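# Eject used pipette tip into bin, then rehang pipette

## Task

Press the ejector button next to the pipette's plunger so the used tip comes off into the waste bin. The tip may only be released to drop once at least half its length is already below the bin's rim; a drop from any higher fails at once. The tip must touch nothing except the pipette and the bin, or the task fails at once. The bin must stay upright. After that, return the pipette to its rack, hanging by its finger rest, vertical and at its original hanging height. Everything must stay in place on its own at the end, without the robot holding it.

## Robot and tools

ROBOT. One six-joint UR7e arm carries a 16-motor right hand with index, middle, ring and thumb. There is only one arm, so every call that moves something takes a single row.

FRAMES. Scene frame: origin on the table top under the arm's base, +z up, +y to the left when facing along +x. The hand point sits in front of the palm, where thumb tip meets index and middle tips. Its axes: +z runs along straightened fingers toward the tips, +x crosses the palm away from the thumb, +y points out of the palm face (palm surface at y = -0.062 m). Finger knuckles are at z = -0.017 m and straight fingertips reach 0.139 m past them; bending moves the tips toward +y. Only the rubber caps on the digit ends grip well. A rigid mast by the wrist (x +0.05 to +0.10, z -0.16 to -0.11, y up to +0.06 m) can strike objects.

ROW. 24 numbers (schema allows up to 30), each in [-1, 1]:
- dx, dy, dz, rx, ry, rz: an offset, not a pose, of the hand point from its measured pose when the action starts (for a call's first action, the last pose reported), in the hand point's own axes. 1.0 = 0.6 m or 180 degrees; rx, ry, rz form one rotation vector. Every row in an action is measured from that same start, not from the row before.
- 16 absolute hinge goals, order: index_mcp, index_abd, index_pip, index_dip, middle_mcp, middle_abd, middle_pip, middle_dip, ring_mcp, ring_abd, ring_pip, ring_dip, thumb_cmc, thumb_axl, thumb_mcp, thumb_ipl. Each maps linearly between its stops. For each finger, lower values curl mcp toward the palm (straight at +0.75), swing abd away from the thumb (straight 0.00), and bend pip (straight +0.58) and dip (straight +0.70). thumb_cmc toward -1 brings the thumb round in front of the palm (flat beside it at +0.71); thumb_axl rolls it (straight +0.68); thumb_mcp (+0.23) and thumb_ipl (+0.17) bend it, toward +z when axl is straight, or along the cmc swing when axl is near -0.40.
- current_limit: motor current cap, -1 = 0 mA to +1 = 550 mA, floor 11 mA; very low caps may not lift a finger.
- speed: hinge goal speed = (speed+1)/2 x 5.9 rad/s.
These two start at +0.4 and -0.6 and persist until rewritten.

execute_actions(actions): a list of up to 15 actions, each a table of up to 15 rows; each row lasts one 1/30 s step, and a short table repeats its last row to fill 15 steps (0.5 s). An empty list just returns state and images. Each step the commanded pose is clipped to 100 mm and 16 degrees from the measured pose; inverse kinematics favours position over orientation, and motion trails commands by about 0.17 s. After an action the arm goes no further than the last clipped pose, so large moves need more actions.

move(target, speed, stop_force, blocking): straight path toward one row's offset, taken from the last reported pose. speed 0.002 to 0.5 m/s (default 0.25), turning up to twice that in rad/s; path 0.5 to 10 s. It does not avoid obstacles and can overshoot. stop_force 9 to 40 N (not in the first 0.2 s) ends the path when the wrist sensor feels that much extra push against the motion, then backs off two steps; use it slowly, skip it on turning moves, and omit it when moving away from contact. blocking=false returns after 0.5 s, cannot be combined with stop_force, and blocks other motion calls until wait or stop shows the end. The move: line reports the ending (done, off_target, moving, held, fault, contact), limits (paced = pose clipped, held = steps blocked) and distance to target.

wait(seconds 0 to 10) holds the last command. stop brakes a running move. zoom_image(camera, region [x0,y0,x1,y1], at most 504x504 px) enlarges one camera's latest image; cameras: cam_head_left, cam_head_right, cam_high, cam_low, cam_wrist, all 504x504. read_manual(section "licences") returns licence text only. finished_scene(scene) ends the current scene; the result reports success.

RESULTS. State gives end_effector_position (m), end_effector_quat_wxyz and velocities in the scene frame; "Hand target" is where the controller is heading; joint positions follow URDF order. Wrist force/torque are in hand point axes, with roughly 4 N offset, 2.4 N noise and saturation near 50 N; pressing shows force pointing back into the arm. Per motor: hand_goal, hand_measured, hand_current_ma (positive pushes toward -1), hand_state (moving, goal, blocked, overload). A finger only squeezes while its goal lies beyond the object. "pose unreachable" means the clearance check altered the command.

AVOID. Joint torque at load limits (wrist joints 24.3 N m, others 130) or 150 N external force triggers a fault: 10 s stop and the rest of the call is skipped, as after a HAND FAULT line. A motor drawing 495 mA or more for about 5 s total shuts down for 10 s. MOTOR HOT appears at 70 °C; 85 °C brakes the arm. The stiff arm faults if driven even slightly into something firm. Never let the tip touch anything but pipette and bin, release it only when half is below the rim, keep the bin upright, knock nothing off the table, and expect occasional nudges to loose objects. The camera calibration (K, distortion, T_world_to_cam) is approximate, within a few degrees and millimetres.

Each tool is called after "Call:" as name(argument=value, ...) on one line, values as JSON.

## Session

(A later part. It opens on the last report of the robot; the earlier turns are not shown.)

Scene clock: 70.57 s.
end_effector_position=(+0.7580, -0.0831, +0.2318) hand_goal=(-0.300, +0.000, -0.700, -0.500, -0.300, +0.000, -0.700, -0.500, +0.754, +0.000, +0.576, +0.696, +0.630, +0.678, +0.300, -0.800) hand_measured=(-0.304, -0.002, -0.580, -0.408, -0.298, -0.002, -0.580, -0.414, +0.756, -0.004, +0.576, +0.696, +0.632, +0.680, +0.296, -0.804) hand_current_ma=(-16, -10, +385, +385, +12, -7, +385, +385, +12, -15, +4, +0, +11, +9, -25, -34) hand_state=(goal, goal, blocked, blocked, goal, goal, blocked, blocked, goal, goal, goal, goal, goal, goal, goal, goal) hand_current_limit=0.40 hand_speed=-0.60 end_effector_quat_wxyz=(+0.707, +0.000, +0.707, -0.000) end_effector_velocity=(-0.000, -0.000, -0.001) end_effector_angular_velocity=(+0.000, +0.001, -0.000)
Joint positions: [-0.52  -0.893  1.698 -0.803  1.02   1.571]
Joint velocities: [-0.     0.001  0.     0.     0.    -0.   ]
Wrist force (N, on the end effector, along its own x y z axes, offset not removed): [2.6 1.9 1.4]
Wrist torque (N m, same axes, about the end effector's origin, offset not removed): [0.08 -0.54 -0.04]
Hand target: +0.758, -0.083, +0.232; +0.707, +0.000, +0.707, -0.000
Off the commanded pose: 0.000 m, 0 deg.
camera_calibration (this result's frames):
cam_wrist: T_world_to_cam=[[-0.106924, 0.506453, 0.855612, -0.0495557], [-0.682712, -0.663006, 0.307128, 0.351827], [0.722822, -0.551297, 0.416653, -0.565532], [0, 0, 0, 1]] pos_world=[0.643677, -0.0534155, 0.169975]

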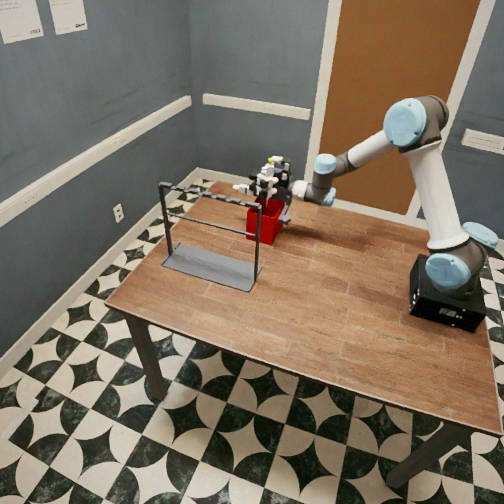

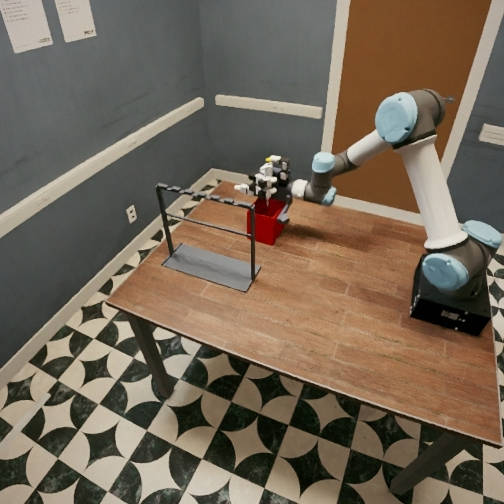

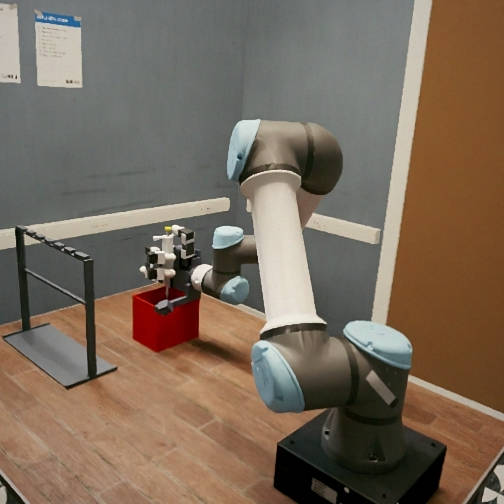

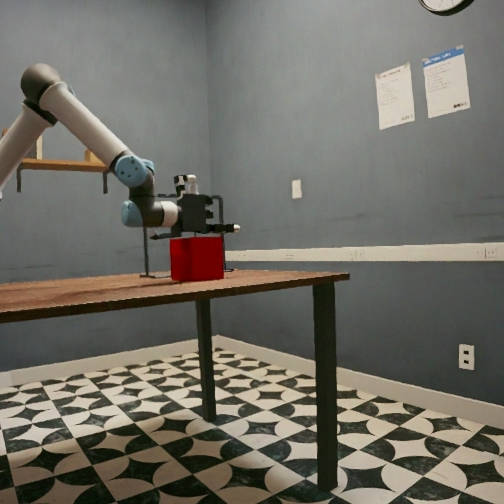

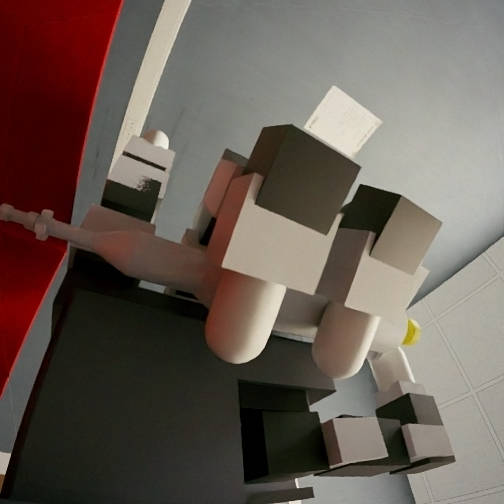

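Call:
move(target=[-0.09,0,0,0,0,0,-0.3,0,-0.7,-0.5,-0.3,0,-0.7,-0.5,1,0,0.6,0.696,0.714,0.678,0.226,0.168,0.4,-0.6], speed=0.06)

Call:
move(target=[0.043,0.27,-0.062,-0.11,0,0,-0.3,0,-0.7,-0.5,-0.3,0,-0.7,-0.5,1,0,0.6,0.696,0.714,0.678,0.226,0.168,0.4,-0.6], speed=0.06)

Call:
zoom_image(camera="cam_head_left", region=[190,150,310,270])

Call:
zoom_image(camera="cam_high", region=[20,200,180,340])

Scene clock: 77.47 s.
end_effector_position=(+0.7579, -0.0830, +0.2859) hand_goal=(-0.300, +0.000, -0.700, -0.500, -0.300, +0.000, -0.700, -0.500, +1.000, +0.000, +0.600, +0.696, +0.714, +0.678, +0.226, +0.168) hand_measured=(-0.304, -0.002, -0.580, -0.408, -0.298, -0.002, -0.580, -0.414, +0.998, -0.004, +0.598, +0.696, +0.712, +0.680, +0.226, +0.166) hand_current_ma=(-16, -10, +385, +385, +12, -7, +385, +385, -14, -15, -12, +0, -12, +9, +3, -14) hand_state=(goal, goal, blocked, blocked, goal, goal, blocked, blocked, goal, goal, goal, goal, goal, goal, goal, goal) hand_current_limit=0.40 hand_speed=-0.60 end_effector_quat_wxyz=(+0.707, +0.000, +0.707, -0.000) end_effector_velocity=(-0.000, -0.000, +0.000) end_effector_angular_velocity=(+0.000, -0.000, -0.000)
Joint positions: [-0.52  -0.98   1.673 -0.692  1.02   1.571]
Joint velocities: [-0.    -0.001  0.    -0.     0.     0.   ]
Wrist force (N, on the end effector, along its own x y z axes, offset not removed): [0.8 -0.3 -3.4]
Wrist torque (N m, same axes, about the end effector's origin, offset not removed): [0.58 -0.06 -0.15]
Hand target: +0.758, -0.083, +0.286; +0.707, +0.000, +0.707, -0.000
Off the commanded pose: 0.000 m, 0 deg.
move: done
camera_calibration (this result's frames):
cam_wrist: T_world_to_cam=[[-0.106912, 0.506441, 0.855621, -0.0958659], [-0.682725, -0.662997, 0.307119, 0.335296], [0.722812, -0.551319, 0.416642, -0.587949], [0, 0, 0, 1]] pos_world=[0.643642, -0.0532969, 0.224014]

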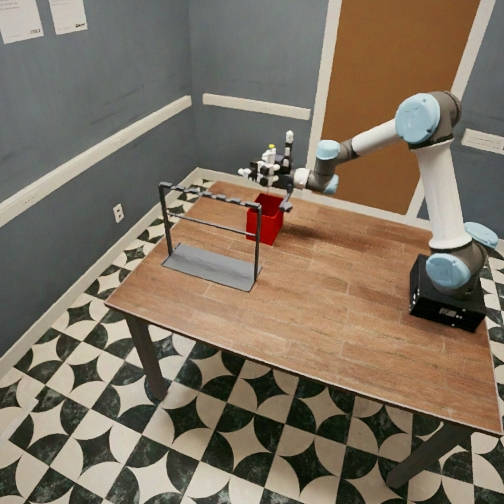

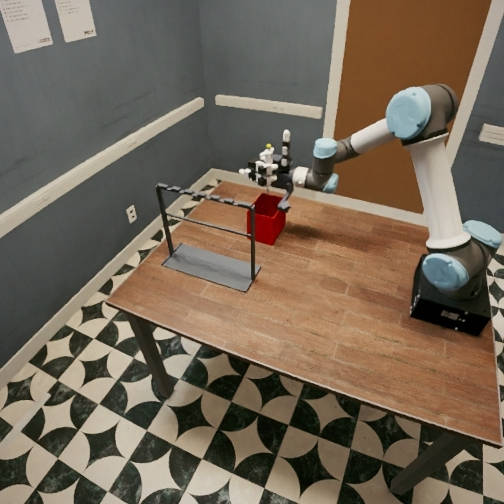

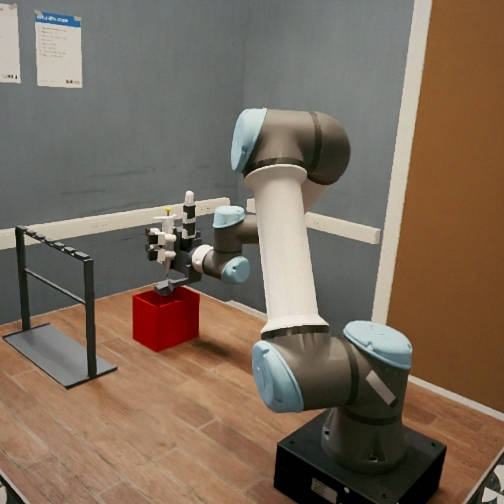

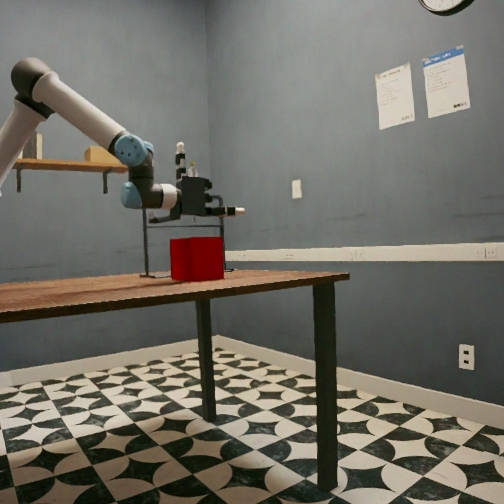

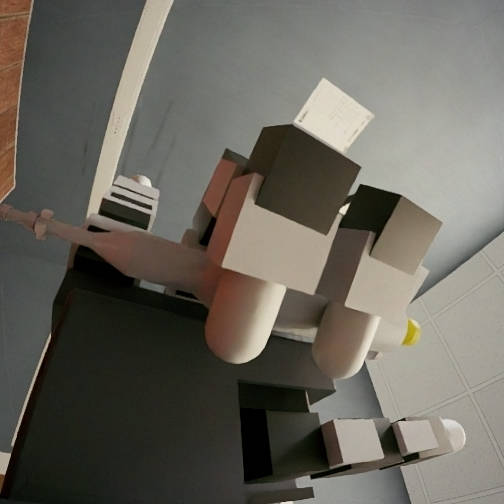

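Scene clock: 80.73 s.
end_effector_position=(+0.7208, +0.0789, +0.2598) hand_goal=(-0.300, +0.000, -0.700, -0.500, -0.300, +0.000, -0.700, -0.500, +1.000, +0.000, +0.600, +0.696, +0.714, +0.678, +0.226, +0.168) hand_measured=(-0.304, -0.002, -0.580, -0.408, -0.298, -0.002, -0.580, -0.414, +0.998, -0.004, +0.598, +0.696, +0.712, +0.680, +0.226, +0.166) hand_current_ma=(-16, -10, +385, +385, +12, -7, +385, +385, -13, -15, -12, +0, -10, +9, +3, -14) hand_state=(goal, goal, blocked, blocked, goal, goal, blocked, blocked, goal, goal, goal, goal, goal, goal, goal, goal) hand_current_limit=0.40 hand_speed=-0.60 end_effector_quat_wxyz=(+0.696, -0.121, +0.697, +0.121) end_effector_velocity=(-0.000, +0.001, +0.000) end_effector_angular_velocity=(+0.001, +0.000, +0.002)
Joint positions: [-0.366 -0.967  1.737 -0.769  0.829  1.571]
Joint velocities: [ 0.001 -0.     0.     0.    -0.002  0.001]
Wrist force (N, on the end effector, along its own x y z axes, offset not removed): [-1.6 1.5 -1.8]
Wrist torque (N m, same axes, about the end effector's origin, offset not removed): [0.47 0.16 -0.44]
Hand target: +0.721, +0.079, +0.260; +0.696, -0.122, +0.697, +0.121
Off the commanded pose: 0.000 m, 0 deg.
move: done
camera_calibration (this result's frames):
cam_wrist: T_world_to_cam=[[-0.271569, 0.440602, 0.855641, -0.0356009], [-0.417832, -0.854871, 0.307591, 0.24941], [0.866987, -0.273982, 0.416253, -0.58673], [0, 0, 0, 1]] pos_world=[0.603231, 0.068146, 0.197974]

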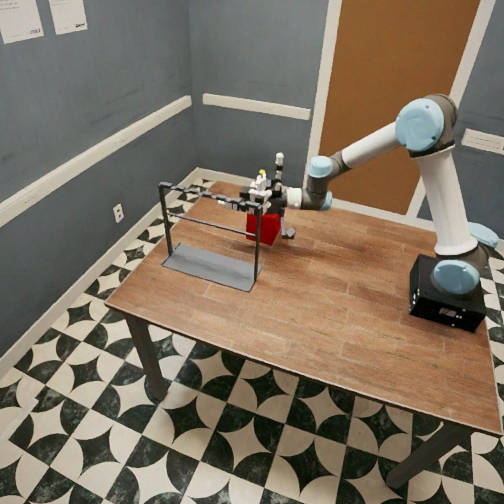

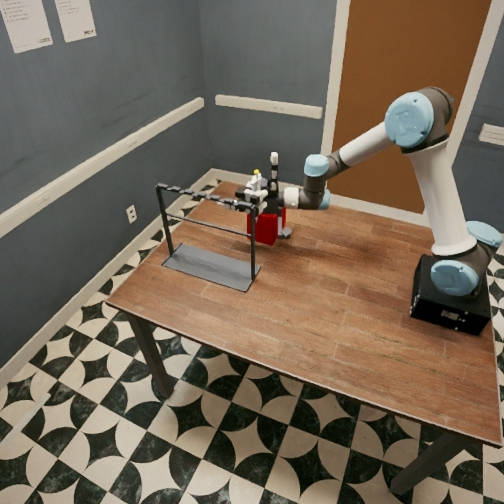

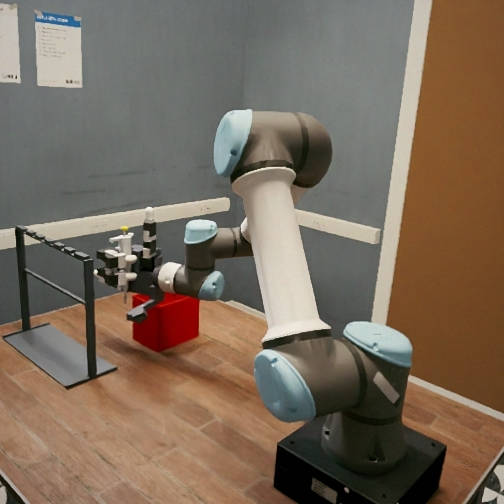

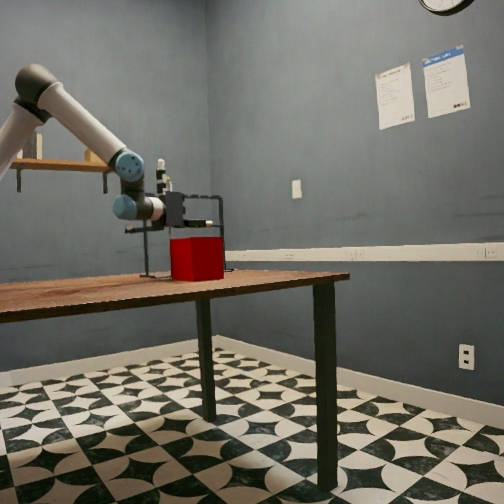

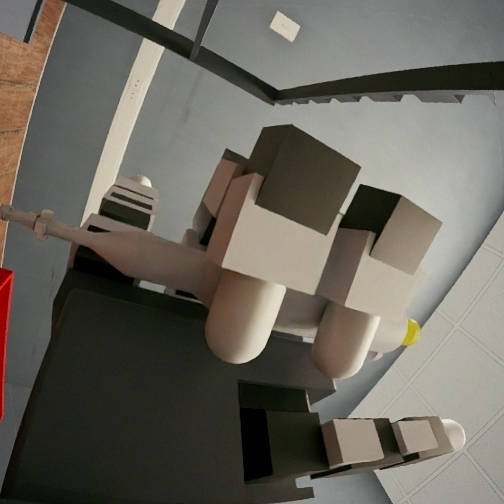

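Region (190, 150, 310, 270) of cam_head_left's 504x504 image, scaled by 4.200, with more detail than that image has.

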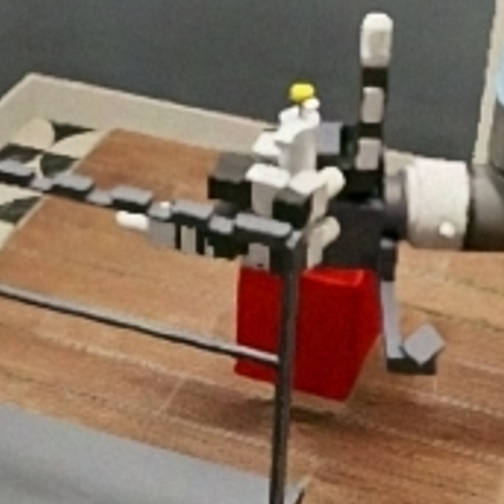

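Region (20, 200, 180, 340) of cam_high's 504x504 image, scaled by 3.150, with more detail than that image has; it fills the top 441 rows of this view, and the rest is white.

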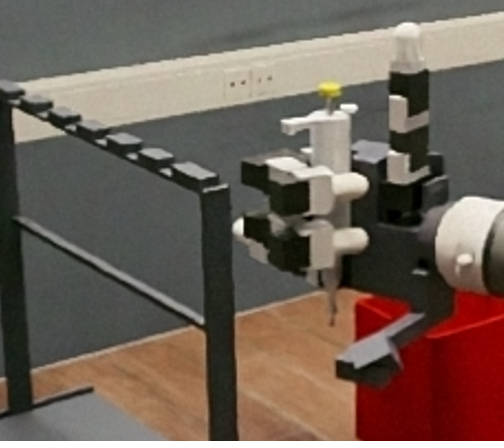

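Call:
move(target=[0,0.11,0.04,0,0,0,-0.3,0,-0.7,-0.5,-0.3,0,-0.7,-0.5,1,0,0.6,0.696,0.714,0.678,0.226,0.168,0.4,-0.6], speed=0.03)

Call:
zoom_image(camera="cam_head_left", region=[190,150,310,270])

Call:
zoom_image(camera="cam_high", region=[20,200,180,340])

Scene clock: 85.13 s.
end_effector_position=(+0.7211, +0.1491, +0.2596) hand_goal=(-0.300, +0.000, -0.700, -0.500, -0.300, +0.000, -0.700, -0.500, +1.000, +0.000, +0.600, +0.696, +0.714, +0.678, +0.226, +0.168) hand_measured=(-0.304, -0.002, -0.580, -0.408, -0.298, -0.002, -0.580, -0.414, +0.998, -0.004, +0.598, +0.696, +0.712, +0.680, +0.226, +0.166) hand_current_ma=(-16, -10, +385, +385, +12, -7, +385, +385, -13, -15, -12, +0, -10, +9, +3, -14) hand_state=(goal, goal, blocked, blocked, goal, goal, blocked, blocked, goal, goal, goal, goal, goal, goal, goal, goal) hand_current_limit=0.40 hand_speed=-0.60 end_effector_quat_wxyz=(+0.696, -0.121, +0.697, +0.121) end_effector_velocity=(+0.000, +0.002, +0.000) end_effector_angular_velocity=(+0.001, +0.000, -0.000)
Joint positions: [-0.238 -0.976  1.755 -0.777  0.957  1.571]
Joint velocities: [ 0.003  0.    -0.     0.     0.004  0.001]
Wrist force (N, on the end effector, along its own x y z axes, offset not removed): [3.3 -0.7 -0.6]
Wrist torque (N m, same axes, about the end effector's origin, offset not removed): [0.01 -0.36 0.01]
Hand target: +0.721, +0.149, +0.260; +0.696, -0.121, +0.697, +0.121
Off the commanded pose: 0.000 m, 0 deg.
move: done
camera_calibration (this result's frames):
cam_wrist: T_world_to_cam=[[-0.271548, 0.44068, 0.855607, -0.06632], [-0.417814, -0.854846, 0.307685, 0.309472], [0.867003, -0.273933, 0.416254, -0.567716], [0, 0, 0, 1]] pos_world=[0.603504, 0.138261, 0.197838]

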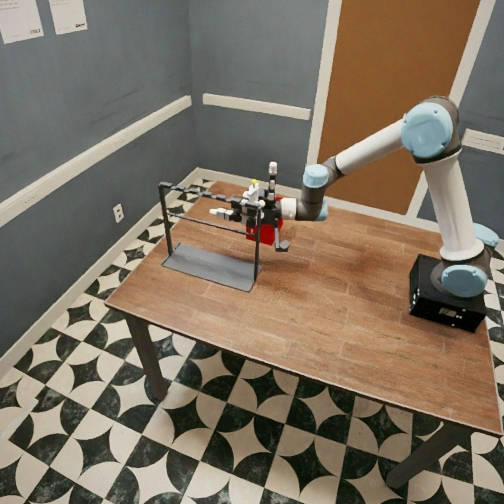

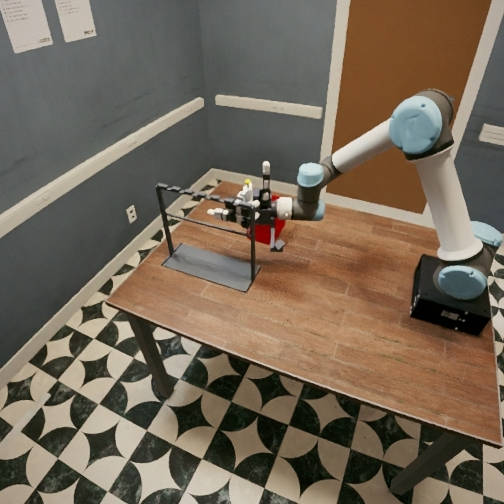

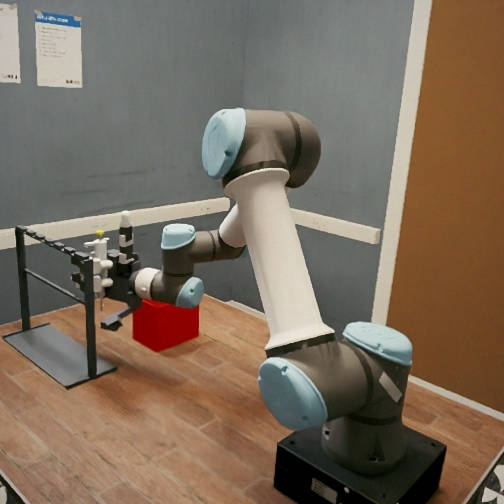

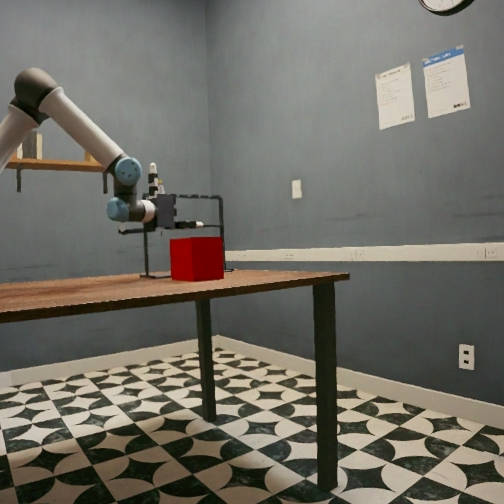

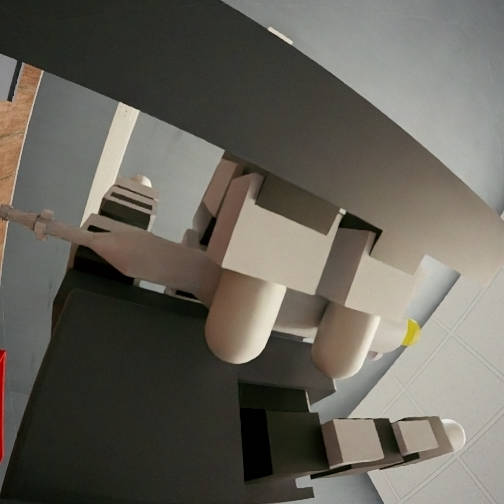

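Region (190, 150, 310, 270) of cam_head_left's 504x504 image, scaled by 4.200, with more detail than that image has.

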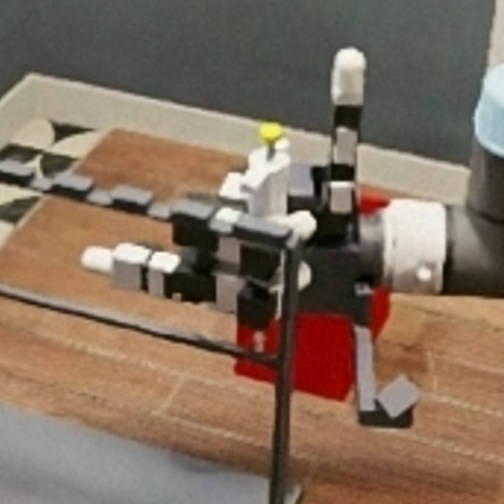

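Region (20, 200, 180, 340) of cam_high's 504x504 image, scaled by 3.150, with more detail than that image has; it fills the top 441 rows of this view, and the rest is white.

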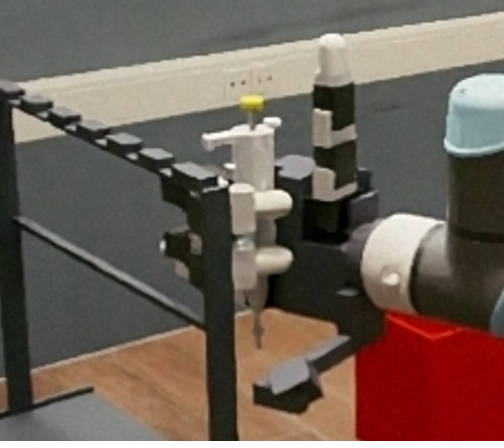

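Call:
move(target=[0,-0.005,0.014,0,0,0,-0.3,0,-0.7,-0.5,-0.3,0,-0.7,-0.5,1,0,0.6,0.696,0.714,0.678,0.226,0.168,0.4,-0.6], speed=0.02)

Call:
move(target=[0,0.053,0.019,0,0,0,-0.3,0,-0.7,-0.5,-0.3,0,-0.7,-0.5,1,0,0.6,0.696,0.714,0.678,0.226,0.168,0.4,-0.6], speed=0.012, stop_force=9)

Call:
zoom_image(camera="cam_head_left", region=[190,150,310,270])

Call:
zoom_image(camera="cam_high", region=[20,200,180,340])

Call:
zoom_image(camera="cam_head_right", region=[185,150,305,270])

Scene clock: 88.40 s.
end_effector_position=(+0.7299, +0.1491, +0.2596) hand_goal=(-0.300, +0.000, -0.700, -0.500, -0.300, +0.000, -0.700, -0.500, +1.000, +0.000, +0.600, +0.696, +0.714, +0.678, +0.226, +0.168) hand_measured=(-0.304, -0.002, -0.580, -0.408, -0.298, -0.002, -0.580, -0.414, +0.998, -0.004, +0.598, +0.696, +0.712, +0.680, +0.226, +0.166) hand_current_ma=(-16, -10, +385, +385, +12, -7, +385, +385, -13, -15, -12, +0, -10, +9, +3, -14) hand_state=(goal, goal, blocked, blocked, goal, goal, blocked, blocked, goal, goal, goal, goal, goal, goal, goal, goal) hand_current_limit=0.40 hand_speed=-0.60 end_effector_quat_wxyz=(+0.696, -0.121, +0.697, +0.121) end_effector_velocity=(+0.002, -0.000, -0.001) end_effector_angular_velocity=(+0.000, +0.001, -0.000)
Joint positions: [-0.234 -0.961  1.726 -0.764  0.962  1.571]
Joint velocities: [ 0.     0.004 -0.006  0.002  0.001  0.   ]
Wrist force (N, on the end effector, along its own x y z axes, offset not removed): [-1.8 -1.0 2.4]
Wrist torque (N m, same axes, about the end effector's origin, offset not removed): [-0.38 -0.14 -0.44]
Hand target: +0.730, +0.149, +0.260; +0.696, -0.121, +0.697, +0.121
Off the commanded pose: 0.000 m, 0 deg.
move: done
camera_calibration (this result's frames):
cam_wrist: T_world_to_cam=[[-0.271546, 0.440663, 0.855616, -0.0639534], [-0.41782, -0.85485, 0.307665, 0.313164], [0.867, -0.273948, 0.416249, -0.57531], [0, 0, 0, 1]] pos_world=[0.612274, 0.138285, 0.197842]

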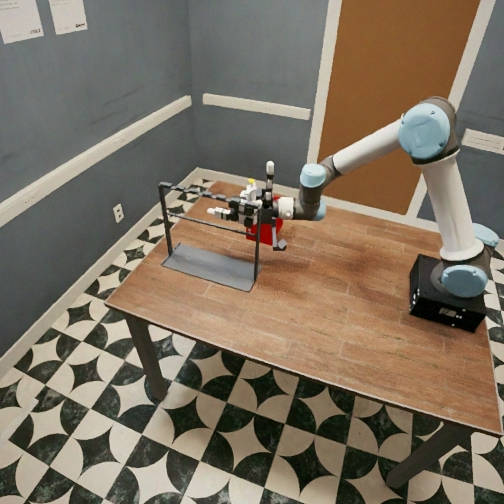

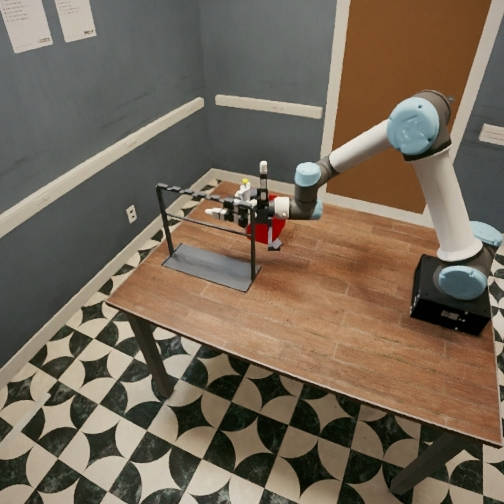

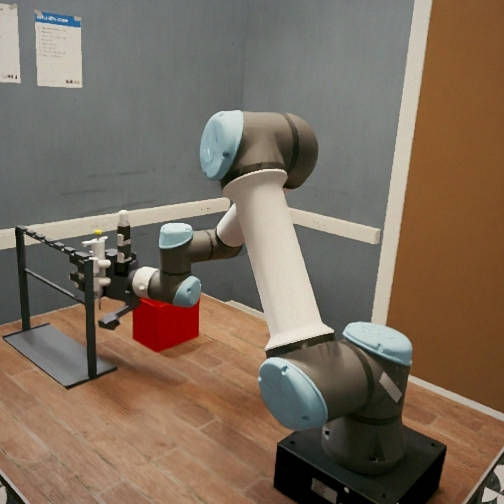

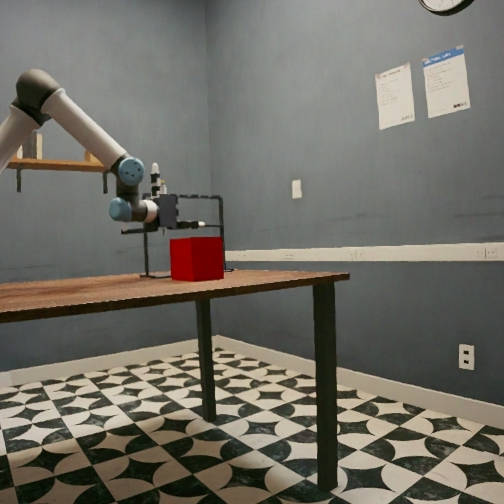

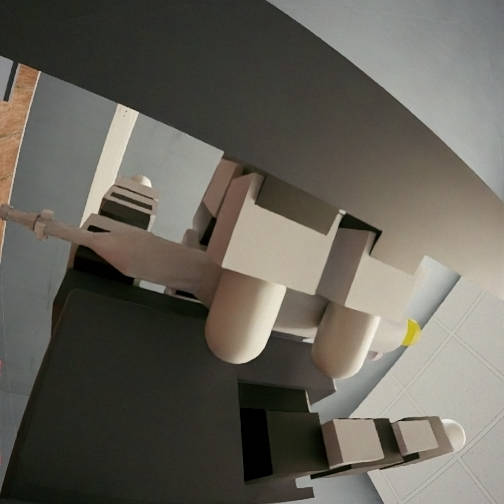

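Scene clock: 91.43 s.
end_effector_position=(+0.7299, +0.1827, +0.2595) hand_goal=(-0.300, +0.000, -0.700, -0.500, -0.300, +0.000, -0.700, -0.500, +1.000, +0.000, +0.600, +0.696, +0.714, +0.678, +0.226, +0.168) hand_measured=(-0.304, -0.002, -0.580, -0.408, -0.298, -0.002, -0.580, -0.414, +0.998, -0.004, +0.598, +0.696, +0.712, +0.680, +0.226, +0.166) hand_current_ma=(-16, -10, +385, +385, +12, -7, +385, +385, -13, -15, -12, +0, -10, +9, +3, -14) hand_state=(goal, goal, blocked, blocked, goal, goal, blocked, blocked, goal, goal, goal, goal, goal, goal, goal, goal) hand_current_limit=0.40 hand_speed=-0.60 end_effector_quat_wxyz=(+0.696, -0.122, +0.697, +0.121) end_effector_velocity=(+0.000, +0.001, +0.001) end_effector_angular_velocity=(+0.000, -0.001, -0.001)
Joint positions: [-0.172 -0.96   1.724 -0.763  1.024  1.571]
Joint velocities: [ 0.002 -0.001 -0.001  0.     0.003  0.001]
Wrist force (N, on the end effector, along its own x y z axes, offset not removed): [2.0 2.6 1.0]
Wrist torque (N m, same axes, about the end effector's origin, offset not removed): [0.22 -0.27 -0.12]
Hand target: +0.730, +0.183, +0.260; +0.696, -0.122, +0.697, +0.121
Off the commanded pose: 0.000 m, 0 deg.
move: done
camera_calibration (this result's frames):
cam_wrist: T_world_to_cam=[[-0.271541, 0.440701, 0.855598, -0.0787428], [-0.41781, -0.854839, 0.30771, 0.341934], [0.867007, -0.273921, 0.416253, -0.566048], [0, 0, 0, 1]] pos_world=[0.612249, 0.171948, 0.197775]

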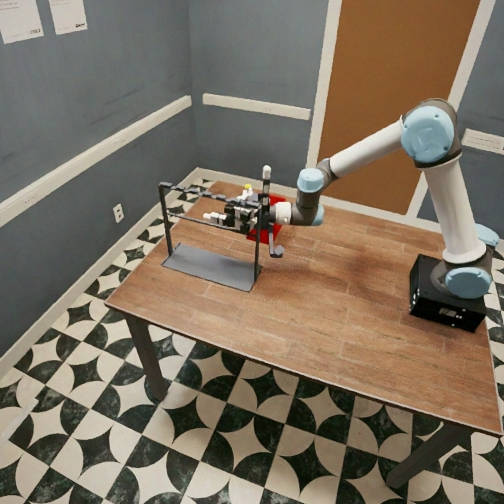

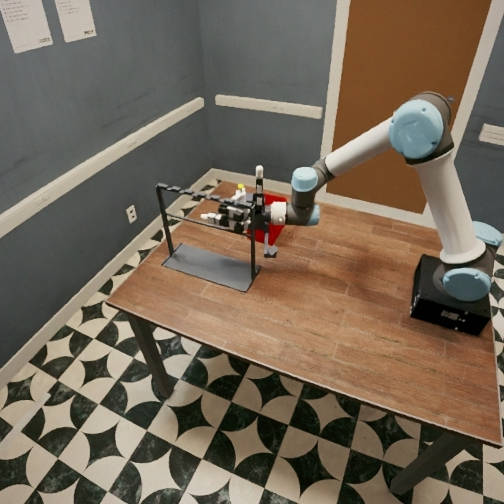

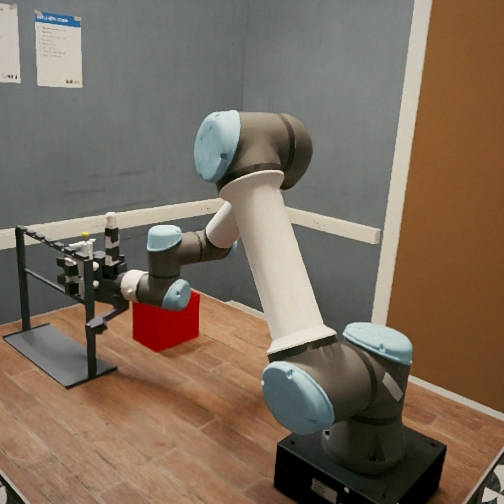

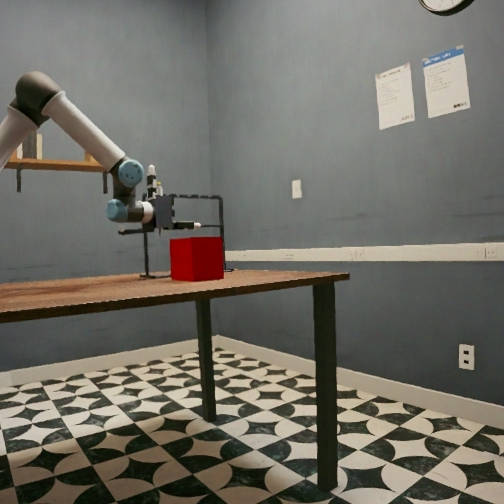

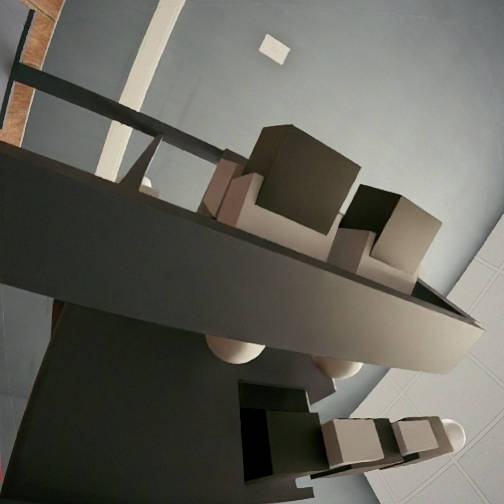

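Region (190, 150, 310, 270) of cam_head_left's 504x504 image, scaled by 4.200, with more detail than that image has.

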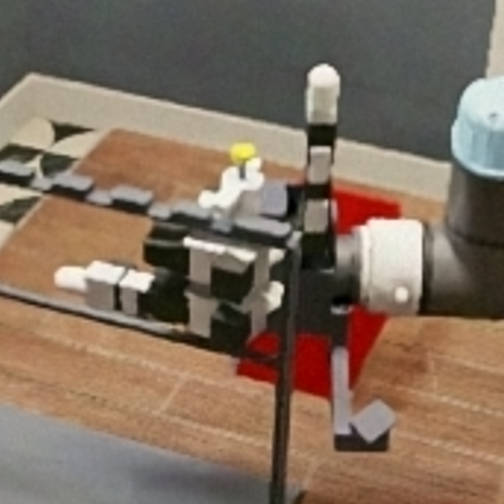

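Region (20, 200, 180, 340) of cam_high's 504x504 image, scaled by 3.150, with more detail than that image has; it fills the top 441 rows of this view, and the rest is white.

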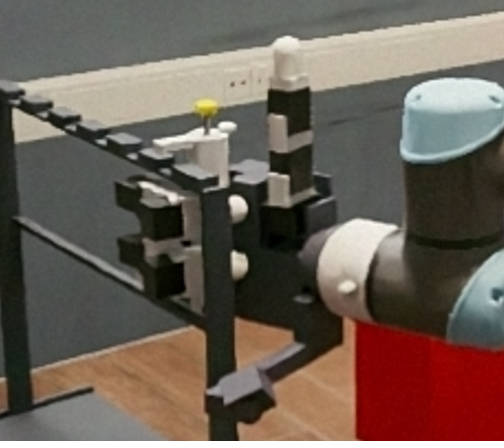

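Region (185, 150, 305, 270) of cam_head_right's 504x504 image, scaled by 4.200, with more detail than that image has.

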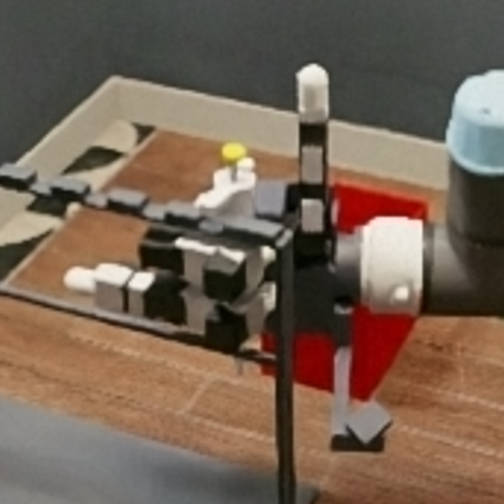

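Call:
execute_actions(actions=[[[0,0,0,0,0,0,-0.3,0,-0.7,-0.5,-0.3,0,-0.7,-0.5,1,-0.8,0.6,0.696,0.714,0.678,0.226,0.168,0.4,-0.6]],[[0,0,0,0,0,0,-0.3,0,-0.7,-0.5,-0.3,0,-0.7,-0.5,1,-0.8,0.6,0.696,0.714,0.678,0.226,0.168,0.4,-0.6]]])

Call:
move(target=[0,0.0165,-0.024,-0.083,0,0,-0.3,0,-0.7,-0.5,-0.3,0,-0.7,-0.5,1,-0.8,0.6,0.696,0.714,0.678,0.226,0.168,0.4,-0.6], speed=0.03)

Call:
zoom_image(camera="cam_head_left", region=[190,150,310,270])

Call:
zoom_image(camera="cam_high", region=[20,200,180,340])

Call:
zoom_image(camera="cam_head_right", region=[185,150,305,270])

Scene clock: 96.37 s.
end_effector_position=(+0.7299, +0.1828, +0.2595) hand_goal=(-0.300, +0.000, -0.700, -0.500, -0.300, +0.000, -0.700, -0.500, +1.000, -0.800, +0.600, +0.696, +0.714, +0.678, +0.226, +0.168) hand_measured=(-0.304, -0.002, -0.580, -0.408, -0.298, -0.002, -0.580, -0.414, +0.998, -0.800, +0.598, +0.696, +0.712, +0.680, +0.226, +0.166) hand_current_ma=(-16, -10, +385, +385, +12, -7, +385, +385, -13, -4, -12, +0, -10, +9, +3, -14) hand_state=(goal, goal, blocked, blocked, goal, goal, blocked, blocked, goal, goal, goal, goal, goal, goal, goal, goal) hand_current_limit=0.40 hand_speed=-0.60 end_effector_quat_wxyz=(+0.696, -0.122, +0.697, +0.121) end_effector_velocity=(+0.000, -0.000, +0.000) end_effector_angular_velocity=(-0.000, -0.001, -0.000)
Joint positions: [-0.172 -0.96   1.724 -0.763  1.024  1.571]
Joint velocities: [ 0. -0. -0. -0.  0. -0.]
Wrist force (N, on the end effector, along its own x y z axes, offset not removed): [6.6 -2.4 -2.3]
Wrist torque (N m, same axes, about the end effector's origin, offset not removed): [0.05 -0.98 0.25]
Hand target: +0.730, +0.183, +0.260; +0.696, -0.122, +0.697, +0.121
Off the commanded pose: 0.000 m, 0 deg.
camera_calibration (this result's frames):
cam_wrist: T_world_to_cam=[[-0.271544, 0.440699, 0.855598, -0.0787407], [-0.417802, -0.854843, 0.30771, 0.341936], [0.867009, -0.273914, 0.416252, -0.566054], [0, 0, 0, 1]] pos_world=[0.612255, 0.171952, 0.197775]

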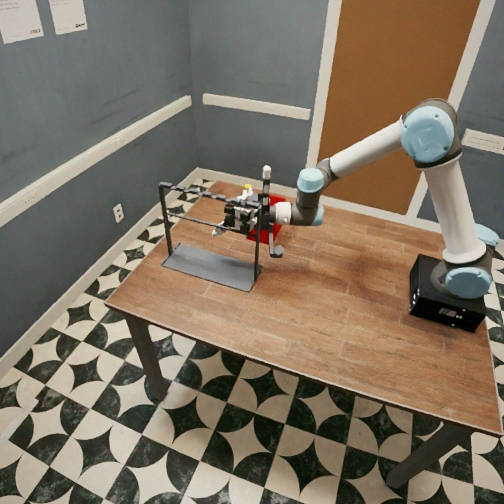

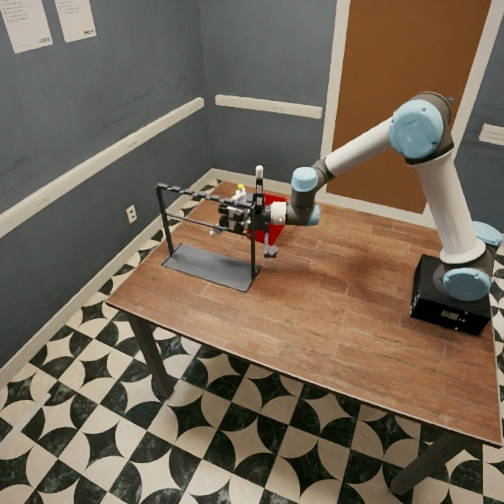

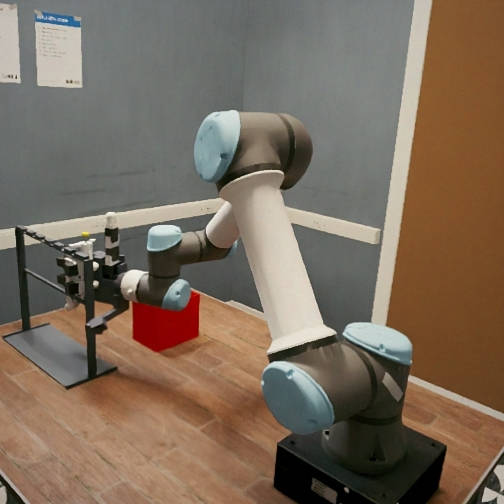

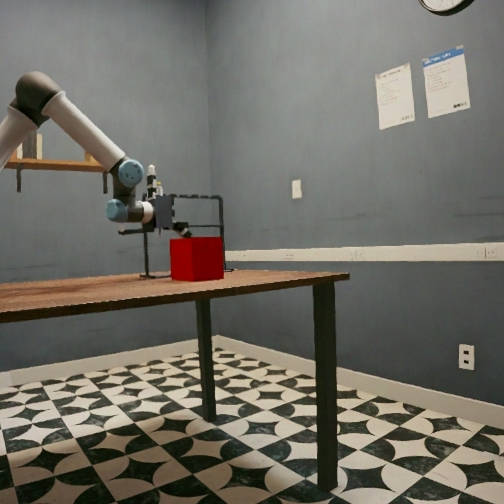

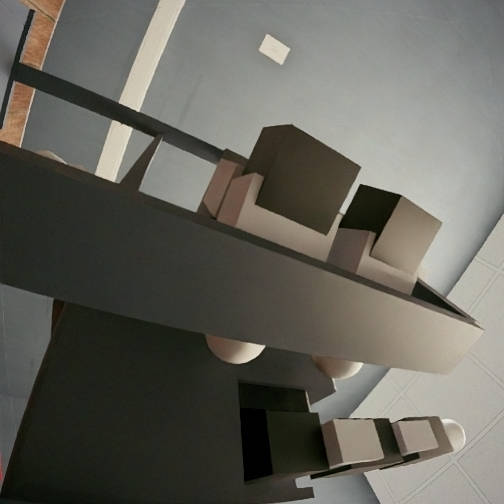

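Scene clock: 100.93 s.
end_effector_position=(+0.7130, +0.1872, +0.2596) hand_goal=(-0.300, +0.000, -0.700, -0.500, -0.300, +0.000, -0.700, -0.500, +1.000, -0.800, +0.600, +0.696, +0.714, +0.678, +0.226, +0.168) hand_measured=(-0.304, -0.002, -0.580, -0.408, -0.298, -0.002, -0.580, -0.414, +1.000, -0.800, +0.598, +0.696, +0.712, +0.680, +0.226, +0.166) hand_current_ma=(-16, -10, +385, +385, +12, -7, +385, +385, -1, -4, -12, +0, -10, +9, +3, -14) hand_state=(goal, goal, blocked, blocked, goal, goal, blocked, blocked, goal, goal, goal, goal, goal, goal, goal, goal) hand_current_limit=0.40 hand_speed=-0.60 end_effector_quat_wxyz=(+0.675, -0.211, +0.675, +0.211) end_effector_velocity=(-0.001, +0.000, +0.000) end_effector_angular_velocity=(-0.001, -0.001, +0.008)
Joint positions: [-0.228 -0.907  1.625 -0.716  0.707  1.571]
Joint velocities: [-0.001  0.001 -0.004  0.002 -0.01  -0.001]
Wrist force (N, on the end effector, along its own x y z axes, offset not removed): [3.8 0.8 -3.7]
Wrist torque (N m, same axes, about the end effector's origin, offset not removed): [0.68 -0.78 0.28]
Hand target: +0.713, +0.187, +0.260; +0.675, -0.211, +0.675, +0.211
Off the commanded pose: 0.000 m, 0 deg.
move: done
camera_calibration (this result's frames):
cam_wrist: T_world_to_cam=[[-0.375399, 0.356095, 0.855729, 0.0045647], [-0.183829, -0.933517, 0.307821, 0.186529], [0.908451, -0.041752, 0.415902, -0.623127], [0, 0, 0, 1]] pos_world=[0.602083, 0.146485, 0.197836]

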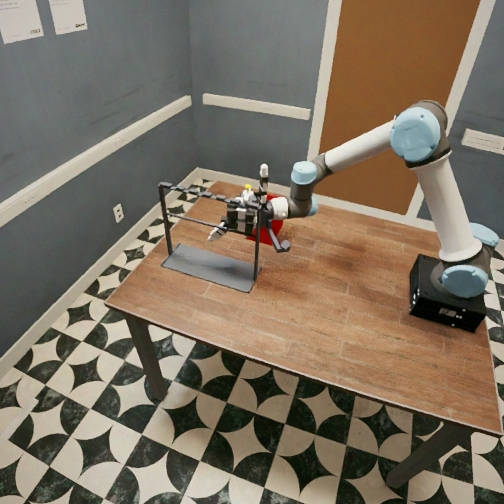

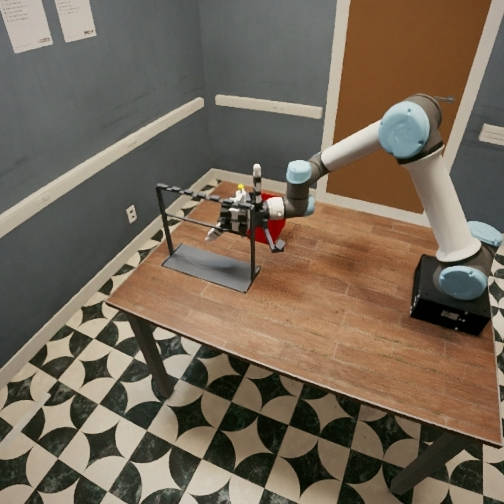

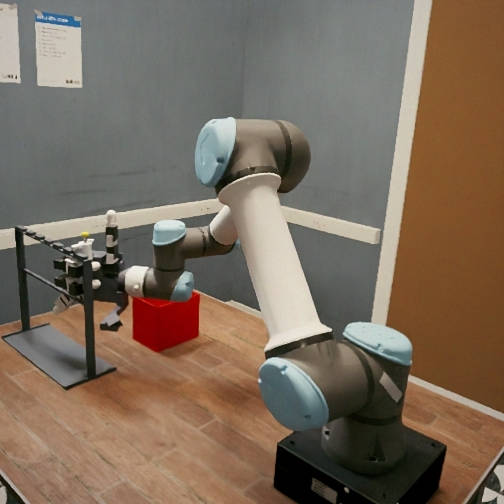

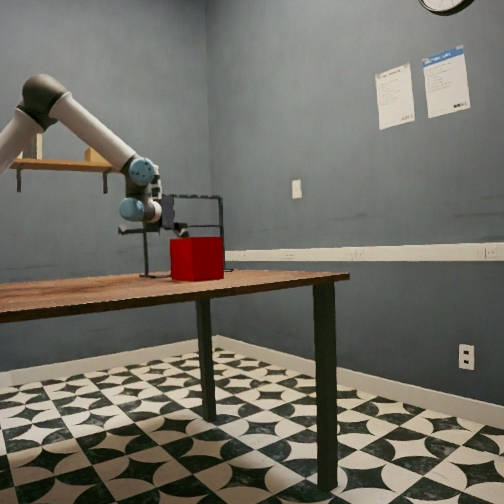

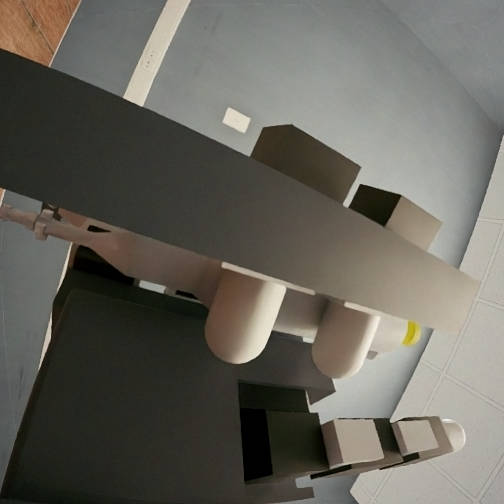

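Region (190, 150, 310, 270) of cam_head_left's 504x504 image, scaled by 4.200, with more detail than that image has.

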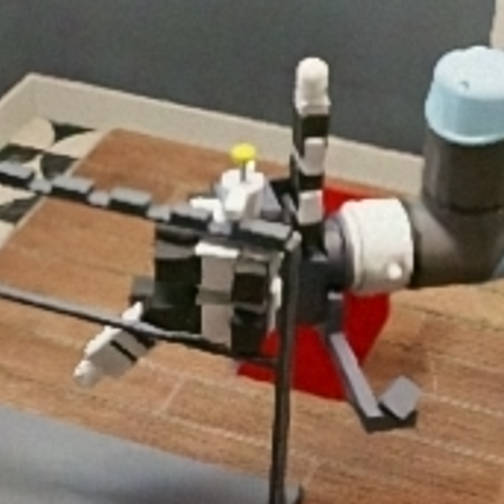

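Region (20, 200, 180, 340) of cam_high's 504x504 image, scaled by 3.150, with more detail than that image has; it fills the top 441 rows of this view, and the rest is white.

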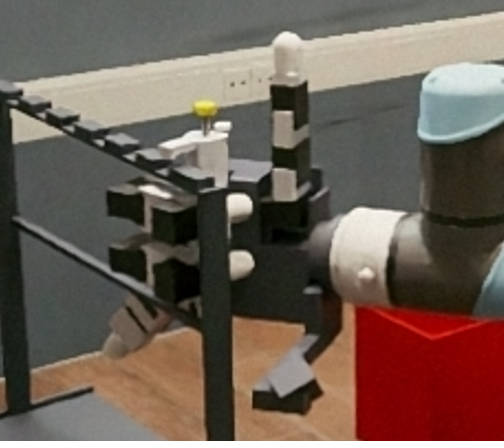

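Region (185, 150, 305, 270) of cam_head_right's 504x504 image, scaled by 4.200, with more detail than that image has.

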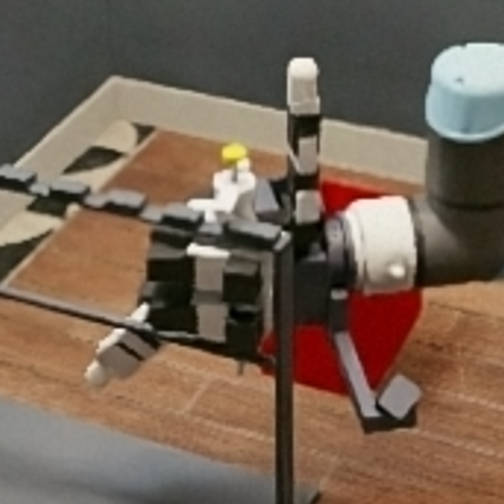

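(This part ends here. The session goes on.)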